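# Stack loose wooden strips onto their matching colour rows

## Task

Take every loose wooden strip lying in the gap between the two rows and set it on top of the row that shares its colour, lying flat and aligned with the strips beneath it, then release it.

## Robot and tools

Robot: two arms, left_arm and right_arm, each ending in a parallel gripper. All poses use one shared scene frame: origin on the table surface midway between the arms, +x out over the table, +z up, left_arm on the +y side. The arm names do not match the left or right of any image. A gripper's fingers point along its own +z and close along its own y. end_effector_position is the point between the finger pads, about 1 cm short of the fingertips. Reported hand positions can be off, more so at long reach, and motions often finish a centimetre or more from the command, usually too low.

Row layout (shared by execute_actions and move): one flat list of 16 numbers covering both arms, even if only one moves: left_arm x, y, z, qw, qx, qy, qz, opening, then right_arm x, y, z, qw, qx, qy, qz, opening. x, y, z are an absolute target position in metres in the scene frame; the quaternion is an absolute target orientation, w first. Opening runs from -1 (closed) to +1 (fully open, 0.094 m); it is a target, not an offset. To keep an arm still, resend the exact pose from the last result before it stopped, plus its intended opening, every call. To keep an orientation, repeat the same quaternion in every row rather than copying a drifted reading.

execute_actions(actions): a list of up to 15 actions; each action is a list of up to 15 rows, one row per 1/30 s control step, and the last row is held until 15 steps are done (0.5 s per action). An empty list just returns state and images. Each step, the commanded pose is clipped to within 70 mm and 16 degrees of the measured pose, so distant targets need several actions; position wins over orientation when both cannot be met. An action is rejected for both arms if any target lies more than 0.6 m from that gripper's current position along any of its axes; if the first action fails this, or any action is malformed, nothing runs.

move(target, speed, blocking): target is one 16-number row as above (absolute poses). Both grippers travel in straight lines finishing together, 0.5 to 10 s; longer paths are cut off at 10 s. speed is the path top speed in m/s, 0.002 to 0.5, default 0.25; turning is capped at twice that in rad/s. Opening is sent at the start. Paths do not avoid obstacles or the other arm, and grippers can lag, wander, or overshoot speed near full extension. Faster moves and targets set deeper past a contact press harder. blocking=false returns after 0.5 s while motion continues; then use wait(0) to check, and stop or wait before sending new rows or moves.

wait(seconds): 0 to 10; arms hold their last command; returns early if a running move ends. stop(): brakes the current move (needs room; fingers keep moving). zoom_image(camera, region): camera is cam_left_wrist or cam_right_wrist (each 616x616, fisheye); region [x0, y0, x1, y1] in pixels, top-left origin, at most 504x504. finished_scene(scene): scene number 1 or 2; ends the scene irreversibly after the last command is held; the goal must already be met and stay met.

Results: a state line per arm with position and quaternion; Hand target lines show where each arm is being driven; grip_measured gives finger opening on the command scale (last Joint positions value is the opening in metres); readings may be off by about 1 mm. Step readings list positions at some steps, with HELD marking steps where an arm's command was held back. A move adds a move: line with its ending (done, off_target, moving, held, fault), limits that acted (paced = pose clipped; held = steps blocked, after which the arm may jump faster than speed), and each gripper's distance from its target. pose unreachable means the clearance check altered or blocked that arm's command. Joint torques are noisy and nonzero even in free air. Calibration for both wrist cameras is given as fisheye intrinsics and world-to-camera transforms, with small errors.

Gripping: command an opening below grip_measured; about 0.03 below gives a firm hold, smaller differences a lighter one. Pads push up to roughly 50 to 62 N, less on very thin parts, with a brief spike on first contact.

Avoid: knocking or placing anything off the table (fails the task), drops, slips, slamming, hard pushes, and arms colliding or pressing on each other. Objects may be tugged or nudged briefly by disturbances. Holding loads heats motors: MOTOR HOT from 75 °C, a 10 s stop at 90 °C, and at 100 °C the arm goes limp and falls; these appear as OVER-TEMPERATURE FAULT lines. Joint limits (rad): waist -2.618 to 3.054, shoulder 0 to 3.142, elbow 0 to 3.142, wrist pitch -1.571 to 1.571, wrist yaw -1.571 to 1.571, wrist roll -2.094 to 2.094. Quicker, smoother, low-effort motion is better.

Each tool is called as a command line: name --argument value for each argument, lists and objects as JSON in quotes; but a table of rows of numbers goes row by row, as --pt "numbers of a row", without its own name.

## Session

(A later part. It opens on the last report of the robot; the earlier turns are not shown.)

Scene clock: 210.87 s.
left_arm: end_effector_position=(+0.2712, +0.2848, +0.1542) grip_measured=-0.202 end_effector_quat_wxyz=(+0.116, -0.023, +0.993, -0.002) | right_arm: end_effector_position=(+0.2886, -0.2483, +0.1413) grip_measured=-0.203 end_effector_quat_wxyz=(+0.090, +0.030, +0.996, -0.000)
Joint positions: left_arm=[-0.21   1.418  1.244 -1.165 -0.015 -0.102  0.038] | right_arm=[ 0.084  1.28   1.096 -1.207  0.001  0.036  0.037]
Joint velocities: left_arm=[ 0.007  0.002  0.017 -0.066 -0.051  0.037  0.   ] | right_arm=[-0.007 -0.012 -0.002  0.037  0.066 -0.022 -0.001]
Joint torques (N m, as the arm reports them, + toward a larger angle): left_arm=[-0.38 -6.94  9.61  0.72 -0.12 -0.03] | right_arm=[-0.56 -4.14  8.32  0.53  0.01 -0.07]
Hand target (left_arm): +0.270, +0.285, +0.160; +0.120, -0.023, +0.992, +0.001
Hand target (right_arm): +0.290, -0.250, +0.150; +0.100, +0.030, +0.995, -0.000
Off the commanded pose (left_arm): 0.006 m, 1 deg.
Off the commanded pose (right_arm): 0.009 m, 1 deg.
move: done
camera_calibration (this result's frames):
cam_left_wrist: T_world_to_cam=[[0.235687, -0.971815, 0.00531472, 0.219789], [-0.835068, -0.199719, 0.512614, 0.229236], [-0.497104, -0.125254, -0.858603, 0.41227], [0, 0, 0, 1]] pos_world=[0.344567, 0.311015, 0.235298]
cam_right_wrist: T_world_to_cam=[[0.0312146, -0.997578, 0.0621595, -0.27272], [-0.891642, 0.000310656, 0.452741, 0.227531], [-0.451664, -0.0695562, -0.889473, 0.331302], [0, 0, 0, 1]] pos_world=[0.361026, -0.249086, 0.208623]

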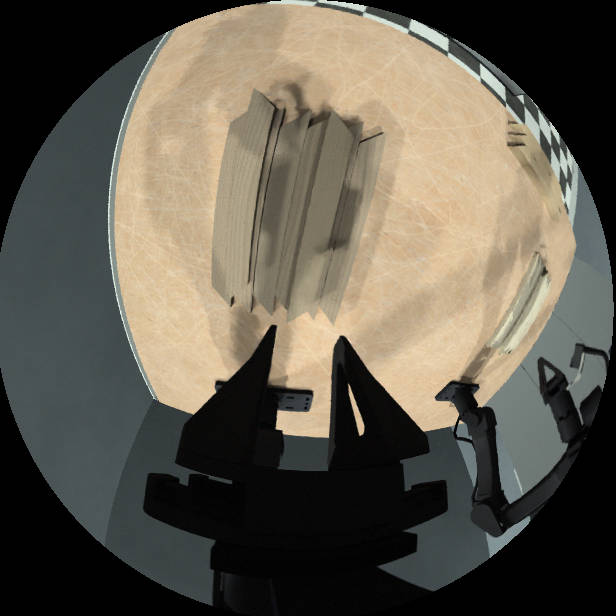

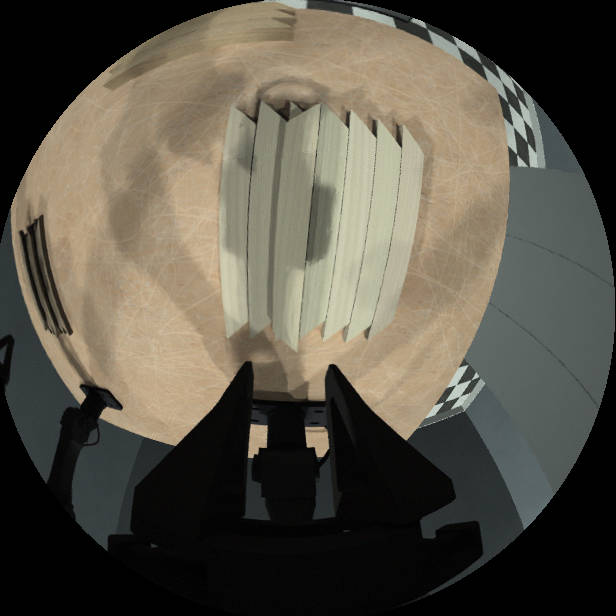

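move --target '[0.303,0.366,0.065,0,-0.024,1,0,-0.1,0.29,-0.25,0.15,0.1,0.03,0.995,0,-0.2]'

move --target '[0.303,0.366,0.016,0,-0.024,1,0,-0.1,0.29,-0.25,0.15,0.1,0.03,0.995,0,-0.2]' --speed 0.08

move --target '[0.303,0.366,0.018,0,-0.024,1,0,-0.465,0.29,-0.25,0.15,0.1,0.03,0.995,0,-0.2]'

Scene clock: 219.97 s.
left_arm: end_effector_position=(+0.2959, +0.3633, +0.0611) grip_measured=-0.102 end_effector_quat_wxyz=(-0.011, -0.027, +1.000, -0.004) | right_arm: end_effector_position=(+0.2886, -0.2483, +0.1413) grip_measured=-0.203 end_effector_quat_wxyz=(+0.090, +0.030, +0.996, -0.000)
Joint positions: left_arm=[ 0.053  1.808  1.304 -1.09   0.005  0.152  0.042] | right_arm=[ 0.084  1.28   1.096 -1.207  0.001  0.036  0.037]
Joint velocities: left_arm=[-0.012 -0.012  0.007 -0.007 -0.007  0.066 -0.   ] | right_arm=[ 0.002 -0.012  0.002  0.037  0.007 -0.066 -0.002]
Joint torques (N m, as the arm reports them, + toward a larger angle): left_arm=[ 0.4  -9.47  9.56  0.43 -0.01  0.09] | right_arm=[-0.59 -4.18  8.3   0.53  0.   -0.06]
Hand target (left_arm): +0.303, +0.366, +0.064; +0.000, -0.025, +1.000, -0.002
Hand target (right_arm): +0.290, -0.250, +0.150; +0.100, +0.030, +0.995, -0.000
Off the commanded pose (left_arm): 0.009 m, 1 deg.
Off the commanded pose (right_arm): 0.009 m, 1 deg.
move: done
camera_calibration (this result's frames):
cam_left_wrist: T_world_to_cam=[[0.23666, -0.970592, -0.0440746, 0.29299], [-0.678078, -0.197485, 0.707962, 0.254057], [-0.695846, -0.13766, -0.704874, 0.408328], [0, 0, 0, 1]] pos_world=[0.387064, 0.390757, 0.120871]
cam_right_wrist: T_world_to_cam=[[0.0312146, -0.997578, 0.0621595, -0.27272], [-0.891642, 0.000310656, 0.452741, 0.227531], [-0.451664, -0.0695562, -0.889473, 0.331302], [0, 0, 0, 1]] pos_world=[0.361026, -0.249086, 0.208623]

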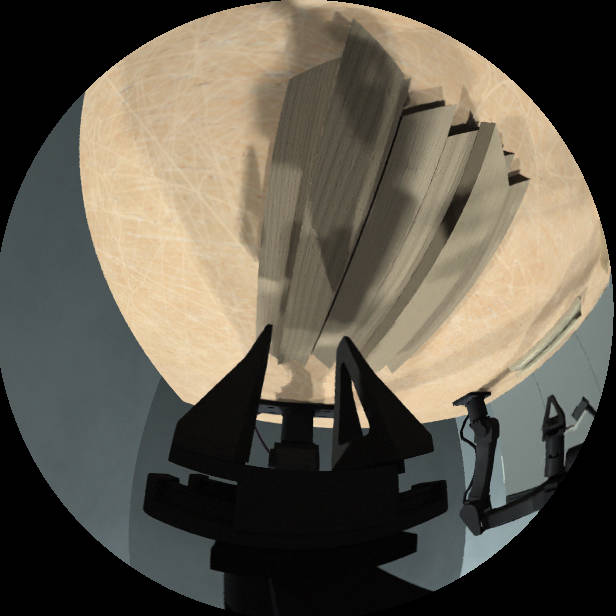

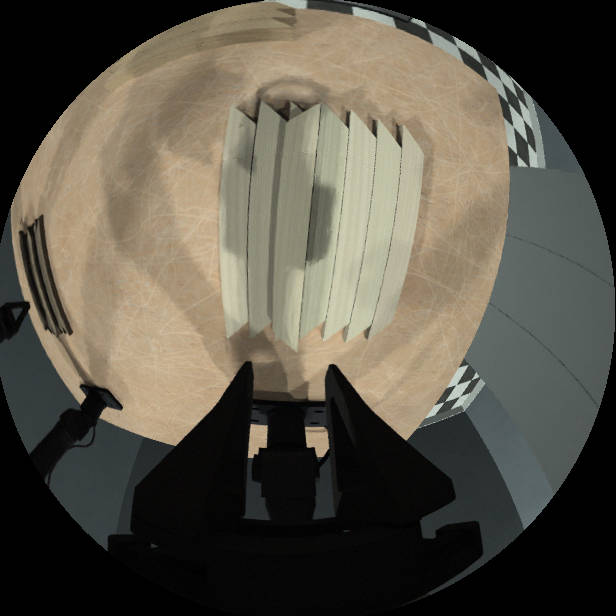

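Scene clock: 220.90 s.
left_arm: end_effector_position=(+0.3006, +0.3643, +0.0241) grip_measured=-0.102 end_effector_quat_wxyz=(-0.002, -0.026, +1.000, -0.002) | right_arm: end_effector_position=(+0.2886, -0.2483, +0.1413) grip_measured=-0.203 end_effector_quat_wxyz=(+0.090, +0.030, +0.996, -0.000)
Joint positions: left_arm=[ 0.053  1.855  1.209 -0.929  0.004  0.153  0.042] | right_arm=[ 0.084  1.28   1.096 -1.207  0.001  0.036  0.037]
Joint velocities: left_arm=[-0.017 -0.007 -0.002  0.007  0.037 -0.022  0.001] | right_arm=[-0.002 -0.012 -0.002 -0.022 -0.037 -0.007 -0.001]
Joint torques (N m, as the arm reports them, + toward a larger angle): left_arm=[ 0.06 -8.42  6.48  0.68 -0.08  0.05] | right_arm=[-0.6  -4.16  8.32  0.51  0.   -0.07]
Hand target (left_arm): +0.303, +0.366, +0.016; +0.000, -0.024, +1.000, +0.000
Hand target (right_arm): +0.290, -0.250, +0.150; +0.100, +0.030, +0.995, -0.000
Off the commanded pose (left_arm): 0.009 m, 0 deg.
Off the commanded pose (right_arm): 0.009 m, 1 deg.
move: done
camera_calibration (this result's frames):
cam_left_wrist: T_world_to_cam=[[0.236732, -0.970587, -0.043799, 0.291232], [-0.691274, -0.19994, 0.694381, 0.28888], [-0.682714, -0.134105, -0.718274, 0.380766], [0, 0, 0, 1]] pos_world=[0.390706, 0.391488, 0.0856567]
cam_right_wrist: T_world_to_cam=[[0.0312146, -0.997578, 0.0621595, -0.27272], [-0.891642, 0.000310656, 0.452741, 0.227531], [-0.451664, -0.0695562, -0.889473, 0.331302], [0, 0, 0, 1]] pos_world=[0.361026, -0.249086, 0.208623]

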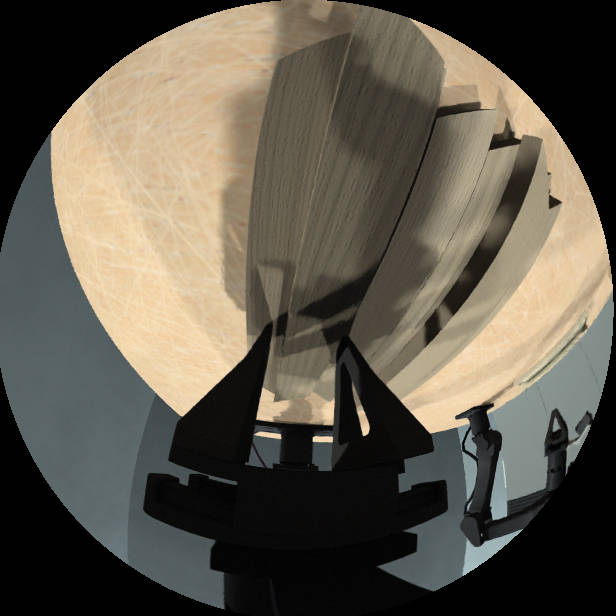

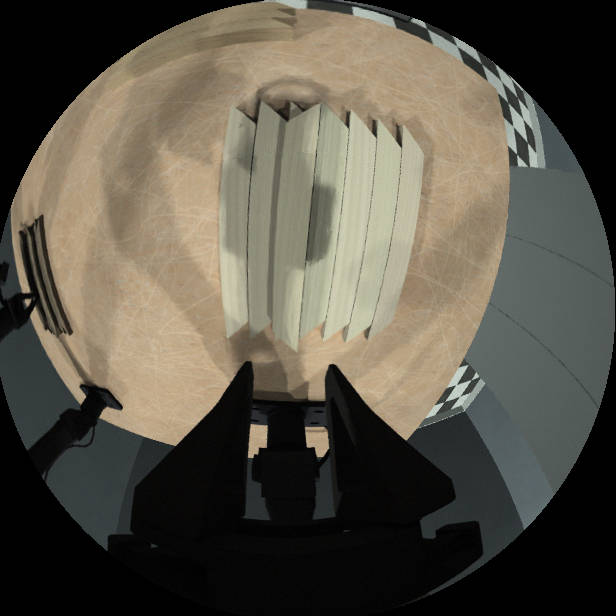

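Scene clock: 221.60 s.
left_arm: end_effector_position=(+0.3007, +0.3643, +0.0241) grip_measured=-0.435 end_effector_quat_wxyz=(-0.002, -0.026, +1.000, -0.003) | right_arm: end_effector_position=(+0.2886, -0.2483, +0.1413) grip_measured=-0.203 end_effector_quat_wxyz=(+0.090, +0.030, +0.996, -0.000)
Joint positions: left_arm=[ 0.053  1.855  1.209 -0.929  0.005  0.153  0.027] | right_arm=[ 0.084  1.28   1.096 -1.207  0.001  0.036  0.037]
Joint velocities: left_arm=[ 0.007 -0.012  0.002  0.022 -0.022 -0.037  0.002] | right_arm=[ 0.007 -0.017 -0.022  0.022 -0.007  0.022 -0.   ]
Joint torques (N m, as the arm reports them, + toward a larger angle): left_arm=[ 0.12 -8.7   6.91  0.59 -0.06  0.06] | right_arm=[-0.6  -4.2   8.32  0.54  0.01 -0.06]
Hand target (left_arm): +0.303, +0.366, +0.018; -0.000, -0.024, +1.000, -0.000
Hand target (right_arm): +0.290, -0.250, +0.150; +0.100, +0.030, +0.995, -0.000
Off the commanded pose (left_arm): 0.007 m, 0 deg.
Off the commanded pose (right_arm): 0.009 m, 1 deg.
move: done
camera_calibration (this result's frames):
cam_left_wrist: T_world_to_cam=[[0.236737, -0.970603, -0.0434181, 0.29116], [-0.691327, -0.199682, 0.694402, 0.288798], [-0.682658, -0.134374, -0.718277, 0.380848], [0, 0, 0, 1]] pos_world=[0.390715, 0.391444, 0.0856538]
cam_right_wrist: T_world_to_cam=[[0.0312146, -0.997578, 0.0621595, -0.27272], [-0.891642, 0.000310656, 0.452741, 0.227531], [-0.451664, -0.0695562, -0.889473, 0.331302], [0, 0, 0, 1]] pos_world=[0.361026, -0.249086, 0.208623]

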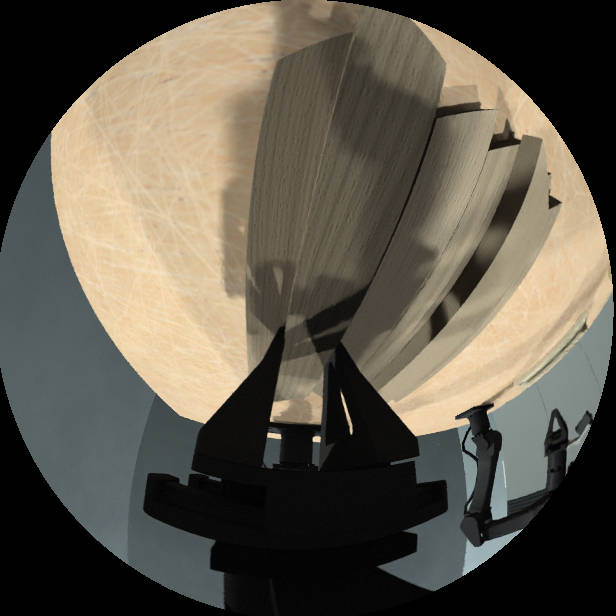

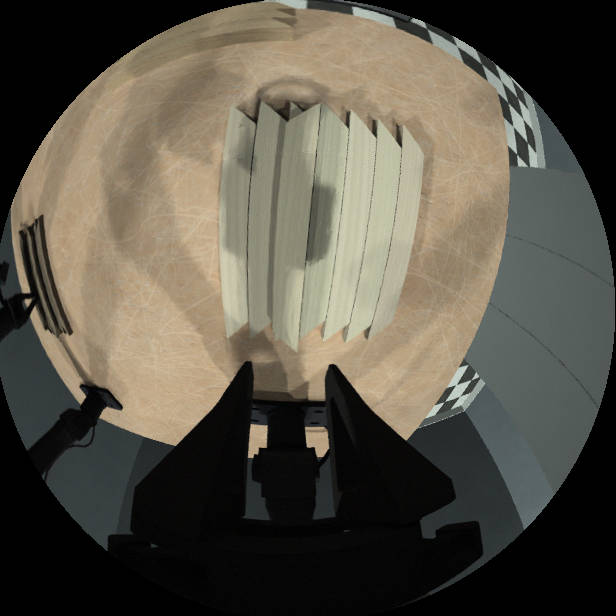

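move --target '[0.291,0.354,0.05,0,-0.03,1,0,-0.465,0.29,-0.25,0.15,0.1,0.03,0.995,0,-0.2]' --speed 0.06

move --target '[0.288,0.354,0.014,0,-0.03,1,0,-0.465,0.29,-0.25,0.15,0.1,0.03,0.995,0,-0.2]' --speed 0.05

Scene clock: 230.03 s.
left_arm: end_effector_position=(+0.2886, +0.3556, +0.0409) grip_measured=-0.435 end_effector_quat_wxyz=(-0.011, -0.031, +0.999, -0.004) | right_arm: end_effector_position=(+0.2886, -0.2483, +0.1413) grip_measured=-0.203 end_effector_quat_wxyz=(+0.090, +0.030, +0.996, -0.000)
Joint positions: left_arm=[ 0.033  1.799  1.209 -1.003  0.005  0.124  0.027] | right_arm=[ 0.084  1.28   1.096 -1.207  0.001  0.036  0.037]
Joint velocities: left_arm=[-0.012  0.007 -0.007  0.081 -0.022  0.007 -0.001] | right_arm=[ 0.002 -0.002 -0.007 -0.066  0.022 -0.066 -0.   ]
Joint torques (N m, as the arm reports them, + toward a larger angle): left_arm=[ -0.81 -11.44   8.53   0.23  -0.06  -0.05] | right_arm=[-0.57 -4.18  8.3   0.53  0.01 -0.07]
Hand target (left_arm): +0.291, +0.354, +0.050; -0.000, -0.030, +1.000, +0.000
Hand target (right_arm): +0.290, -0.250, +0.150; +0.100, +0.030, +0.995, -0.000
Off the commanded pose (left_arm): 0.010 m, 1 deg.
Off the commanded pose (right_arm): 0.009 m, 1 deg.
move: done
camera_calibration (this result's frames):
cam_left_wrist: T_world_to_cam=[[0.245198, -0.968444, -0.0446673, 0.283151], [-0.676935, -0.20401, 0.707205, 0.263909], [-0.694, -0.143168, -0.705596, 0.389443], [0, 0, 0, 1]] pos_world=[0.379495, 0.383812, 0.100799]
cam_right_wrist: T_world_to_cam=[[0.0312146, -0.997578, 0.0621595, -0.27272], [-0.891642, 0.000310656, 0.452741, 0.227531], [-0.451664, -0.0695562, -0.889473, 0.331302], [0, 0, 0, 1]] pos_world=[0.361026, -0.249086, 0.208623]

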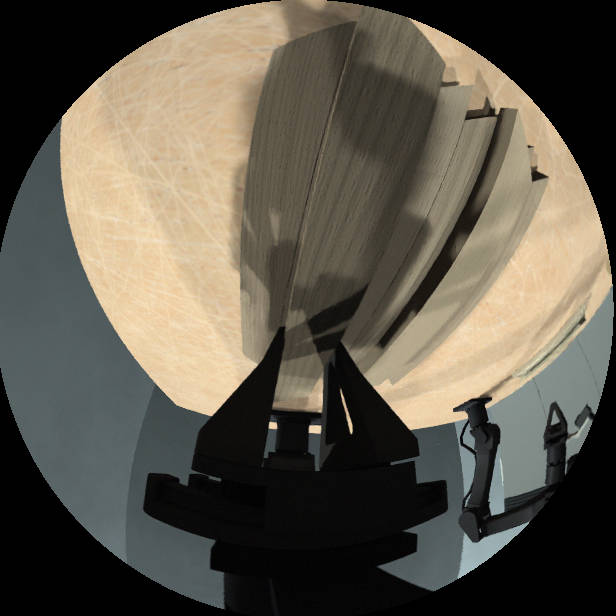

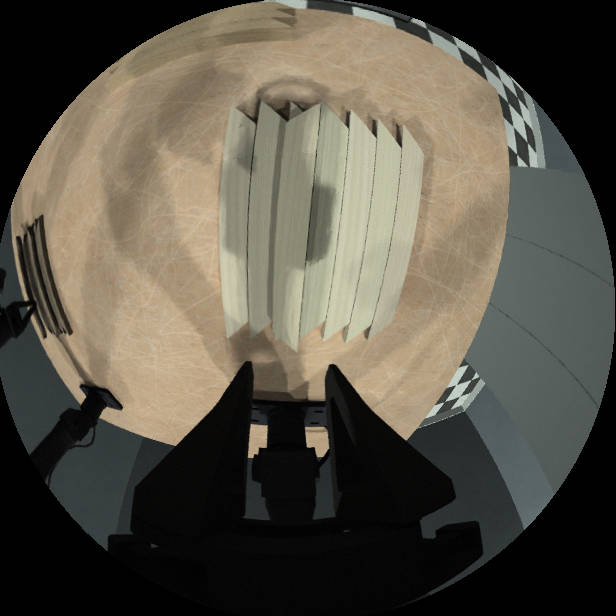

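Scene clock: 230.80 s.
left_arm: end_effector_position=(+0.2852, +0.3549, +0.0238) grip_measured=-0.435 end_effector_quat_wxyz=(-0.004, -0.031, +1.000, -0.003) | right_arm: end_effector_position=(+0.2886, -0.2483, +0.1413) grip_measured=-0.203 end_effector_quat_wxyz=(+0.090, +0.030, +0.996, -0.000)
Joint positions: left_arm=[ 0.033  1.799  1.136 -0.916  0.005  0.123  0.027] | right_arm=[ 0.084  1.28   1.096 -1.207  0.001  0.036  0.037]
Joint velocities: left_arm=[-0.017 -0.002  0.002  0.022  0.051 -0.037 -0.   ] | right_arm=[-0.007  0.002 -0.012  0.022 -0.022  0.007  0.   ]
Joint torques (N m, as the arm reports them, + toward a larger angle): left_arm=[-0.65 -7.78  5.6   0.79 -0.07 -0.03] | right_arm=[-0.63 -4.12  8.34  0.53  0.02 -0.05]
Hand target (left_arm): +0.288, +0.354, +0.014; -0.001, -0.030, +1.000, -0.000
Hand target (right_arm): +0.290, -0.250, +0.150; +0.100, +0.030, +0.995, -0.000
Off the commanded pose (left_arm): 0.010 m, 1 deg.
Off the commanded pose (right_arm): 0.009 m, 1 deg.
move: done
camera_calibration (this result's frames):
cam_left_wrist: T_world_to_cam=[[0.246181, -0.968234, -0.0437905, 0.282223], [-0.686596, -0.206105, 0.697213, 0.277355], [-0.684091, -0.141574, -0.715525, 0.371729], [0, 0, 0, 1]] pos_world=[0.37525, 0.38305, 0.0849639]
cam_right_wrist: T_world_to_cam=[[0.0312146, -0.997578, 0.0621595, -0.27272], [-0.891642, 0.000310656, 0.452741, 0.227531], [-0.451664, -0.0695562, -0.889473, 0.331302], [0, 0, 0, 1]] pos_world=[0.361026, -0.249086, 0.208623]

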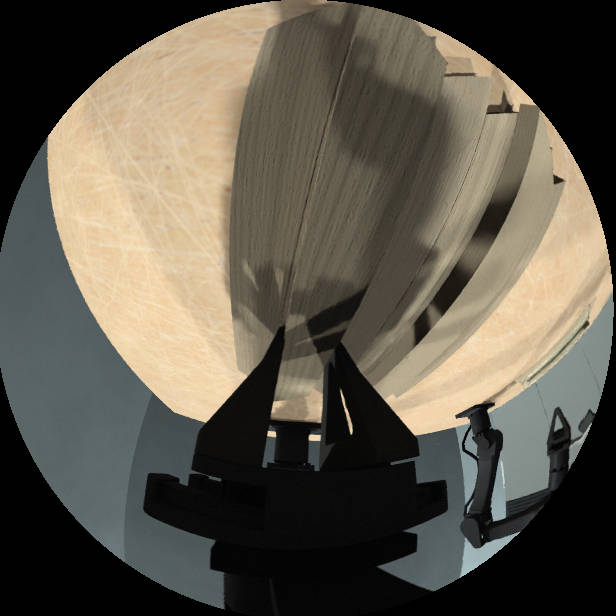

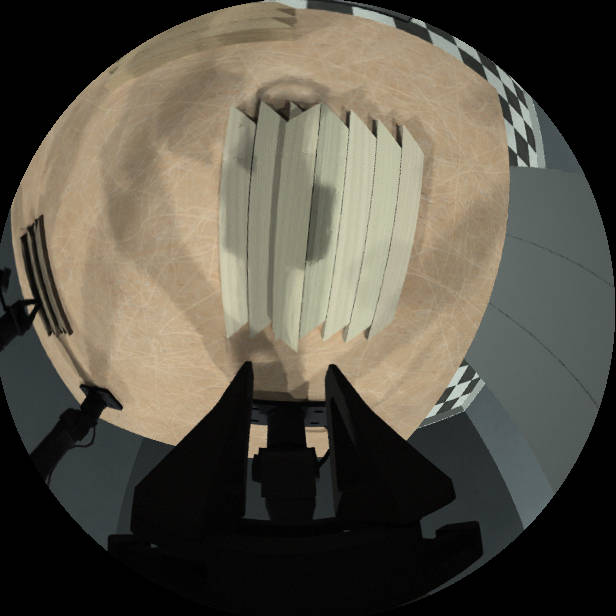

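move --target '[0.286,0.355,0.025,0,-0.03,1,0,-0.25,0.29,-0.25,0.15,0.1,0.03,0.995,0,-0.2]'

move --target '[0.286,0.355,0.11,0,-0.03,1,0,-0.25,0.29,-0.25,0.15,0.1,0.03,0.995,0,-0.2]'

Scene clock: 236.63 s.
left_arm: end_effector_position=(+0.2850, +0.3548, +0.0238) grip_measured=-0.252 end_effector_quat_wxyz=(-0.004, -0.031, +0.999, -0.003) | right_arm: end_effector_position=(+0.2886, -0.2483, +0.1413) grip_measured=-0.203 end_effector_quat_wxyz=(+0.090, +0.030, +0.996, -0.000)
Joint positions: left_arm=[ 0.033  1.799  1.136 -0.916  0.005  0.123  0.035] | right_arm=[ 0.084  1.28   1.096 -1.207  0.001  0.036  0.037]
Joint velocities: left_arm=[-0.007 -0.012 -0.002 -0.007  0.037  0.037 -0.   ] | right_arm=[-0.007 -0.002 -0.002 -0.007  0.007  0.022 -0.001]
Joint torques (N m, as the arm reports them, + toward a larger angle): left_arm=[-0.25 -9.86  7.28  0.4  -0.07  0.  ] | right_arm=[-0.59 -4.12  8.31  0.53  0.   -0.06]
Hand target (left_arm): +0.286, +0.355, +0.025; -0.000, -0.030, +1.000, +0.000
Hand target (right_arm): +0.290, -0.250, +0.150; +0.100, +0.030, +0.995, -0.000
Off the commanded pose (left_arm): 0.002 m, 1 deg.
Off the commanded pose (right_arm): 0.009 m, 1 deg.
move: done
camera_calibration (this result's frames):
cam_left_wrist: T_world_to_cam=[[0.246154, -0.968256, -0.0434582, 0.282175], [-0.686122, -0.205747, 0.697786, 0.276938], [-0.684577, -0.141945, -0.714987, 0.371854], [0, 0, 0, 1]] pos_world=[0.375117, 0.38298, 0.0848903]
cam_right_wrist: T_world_to_cam=[[0.0312146, -0.997578, 0.0621595, -0.27272], [-0.891642, 0.000310656, 0.452741, 0.227531], [-0.451664, -0.0695562, -0.889473, 0.331302], [0, 0, 0, 1]] pos_world=[0.361026, -0.249086, 0.208623]

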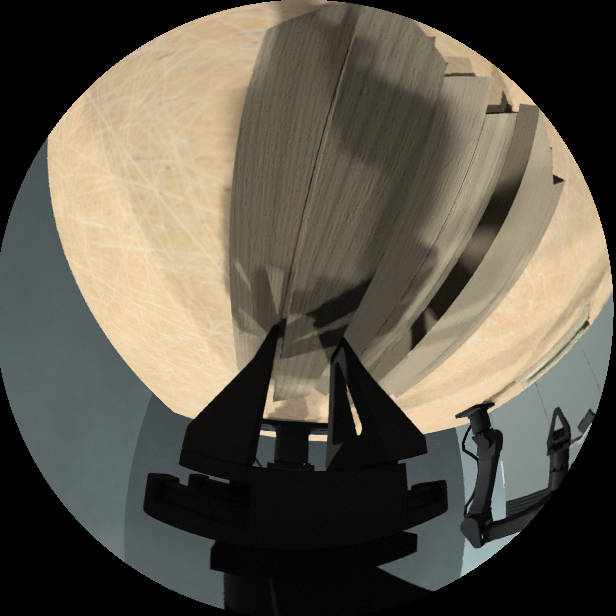

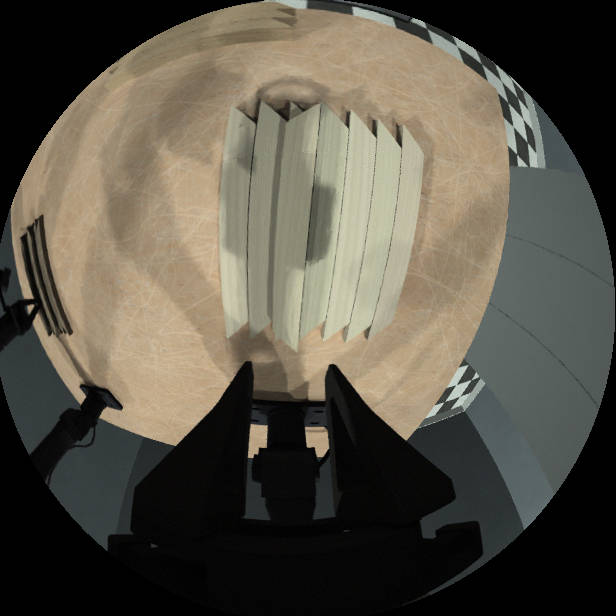

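Scene clock: 237.73 s.
left_arm: end_effector_position=(+0.2857, +0.3549, +0.1047) grip_measured=-0.252 end_effector_quat_wxyz=(-0.003, -0.031, +1.000, -0.003) | right_arm: end_effector_position=(+0.2886, -0.2483, +0.1413) grip_measured=-0.203 end_effector_quat_wxyz=(+0.090, +0.030, +0.996, -0.000)
Joint positions: left_arm=[ 0.033  1.72   1.374 -1.233  0.005  0.123  0.035] | right_arm=[ 0.084  1.28   1.096 -1.207  0.001  0.036  0.037]
Joint velocities: left_arm=[-0.017 -0.012  0.027 -0.125  0.022  0.037  0.001] | right_arm=[ 0.007  0.002 -0.012 -0.051  0.022  0.066 -0.   ]
Joint torques (N m, as the arm reports them, + toward a larger angle): left_arm=[-0.26 -9.78  9.19  0.26 -0.07  0.  ] | right_arm=[-0.62 -4.15  8.29  0.52  0.   -0.07]
Hand target (left_arm): +0.286, +0.355, +0.110; +0.000, -0.030, +1.000, +0.000
Hand target (right_arm): +0.290, -0.250, +0.150; +0.100, +0.030, +0.995, -0.000
Off the commanded pose (left_arm): 0.005 m, 1 deg.
Off the commanded pose (right_arm): 0.009 m, 1 deg.
move: done
camera_calibration (this result's frames):
cam_left_wrist: T_world_to_cam=[[0.246203, -0.968247, -0.0433861, 0.285627], [-0.686906, -0.205895, 0.69697, 0.221284], [-0.683772, -0.141794, -0.715786, 0.429998], [0, 0, 0, 1]] pos_world=[0.3757, 0.383089, 0.16595]
cam_right_wrist: T_world_to_cam=[[0.0312146, -0.997578, 0.0621595, -0.27272], [-0.891642, 0.000310656, 0.452741, 0.227531], [-0.451664, -0.0695562, -0.889473, 0.331302], [0, 0, 0, 1]] pos_world=[0.361026, -0.249086, 0.208623]

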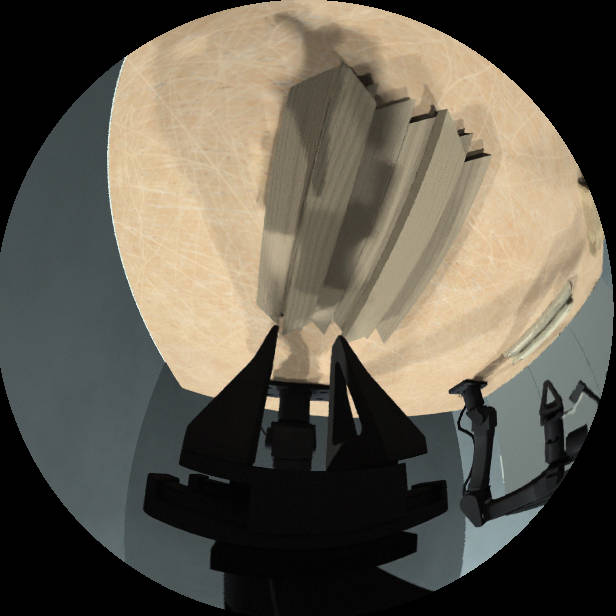

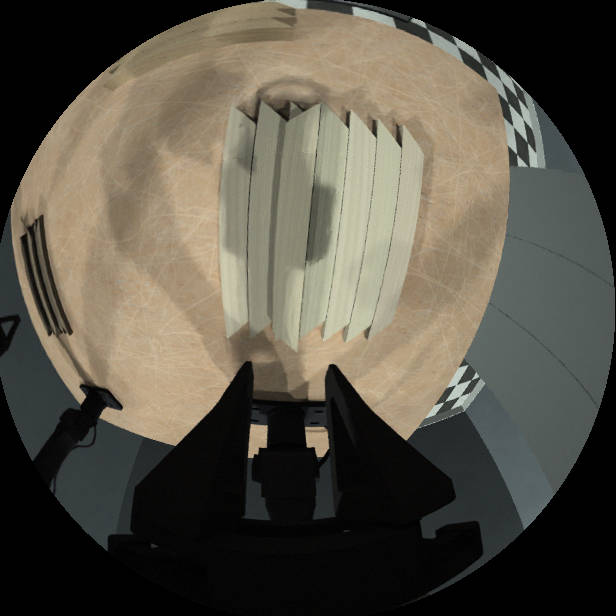

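finished_scene --scene 1

The scene is finished: the task was done.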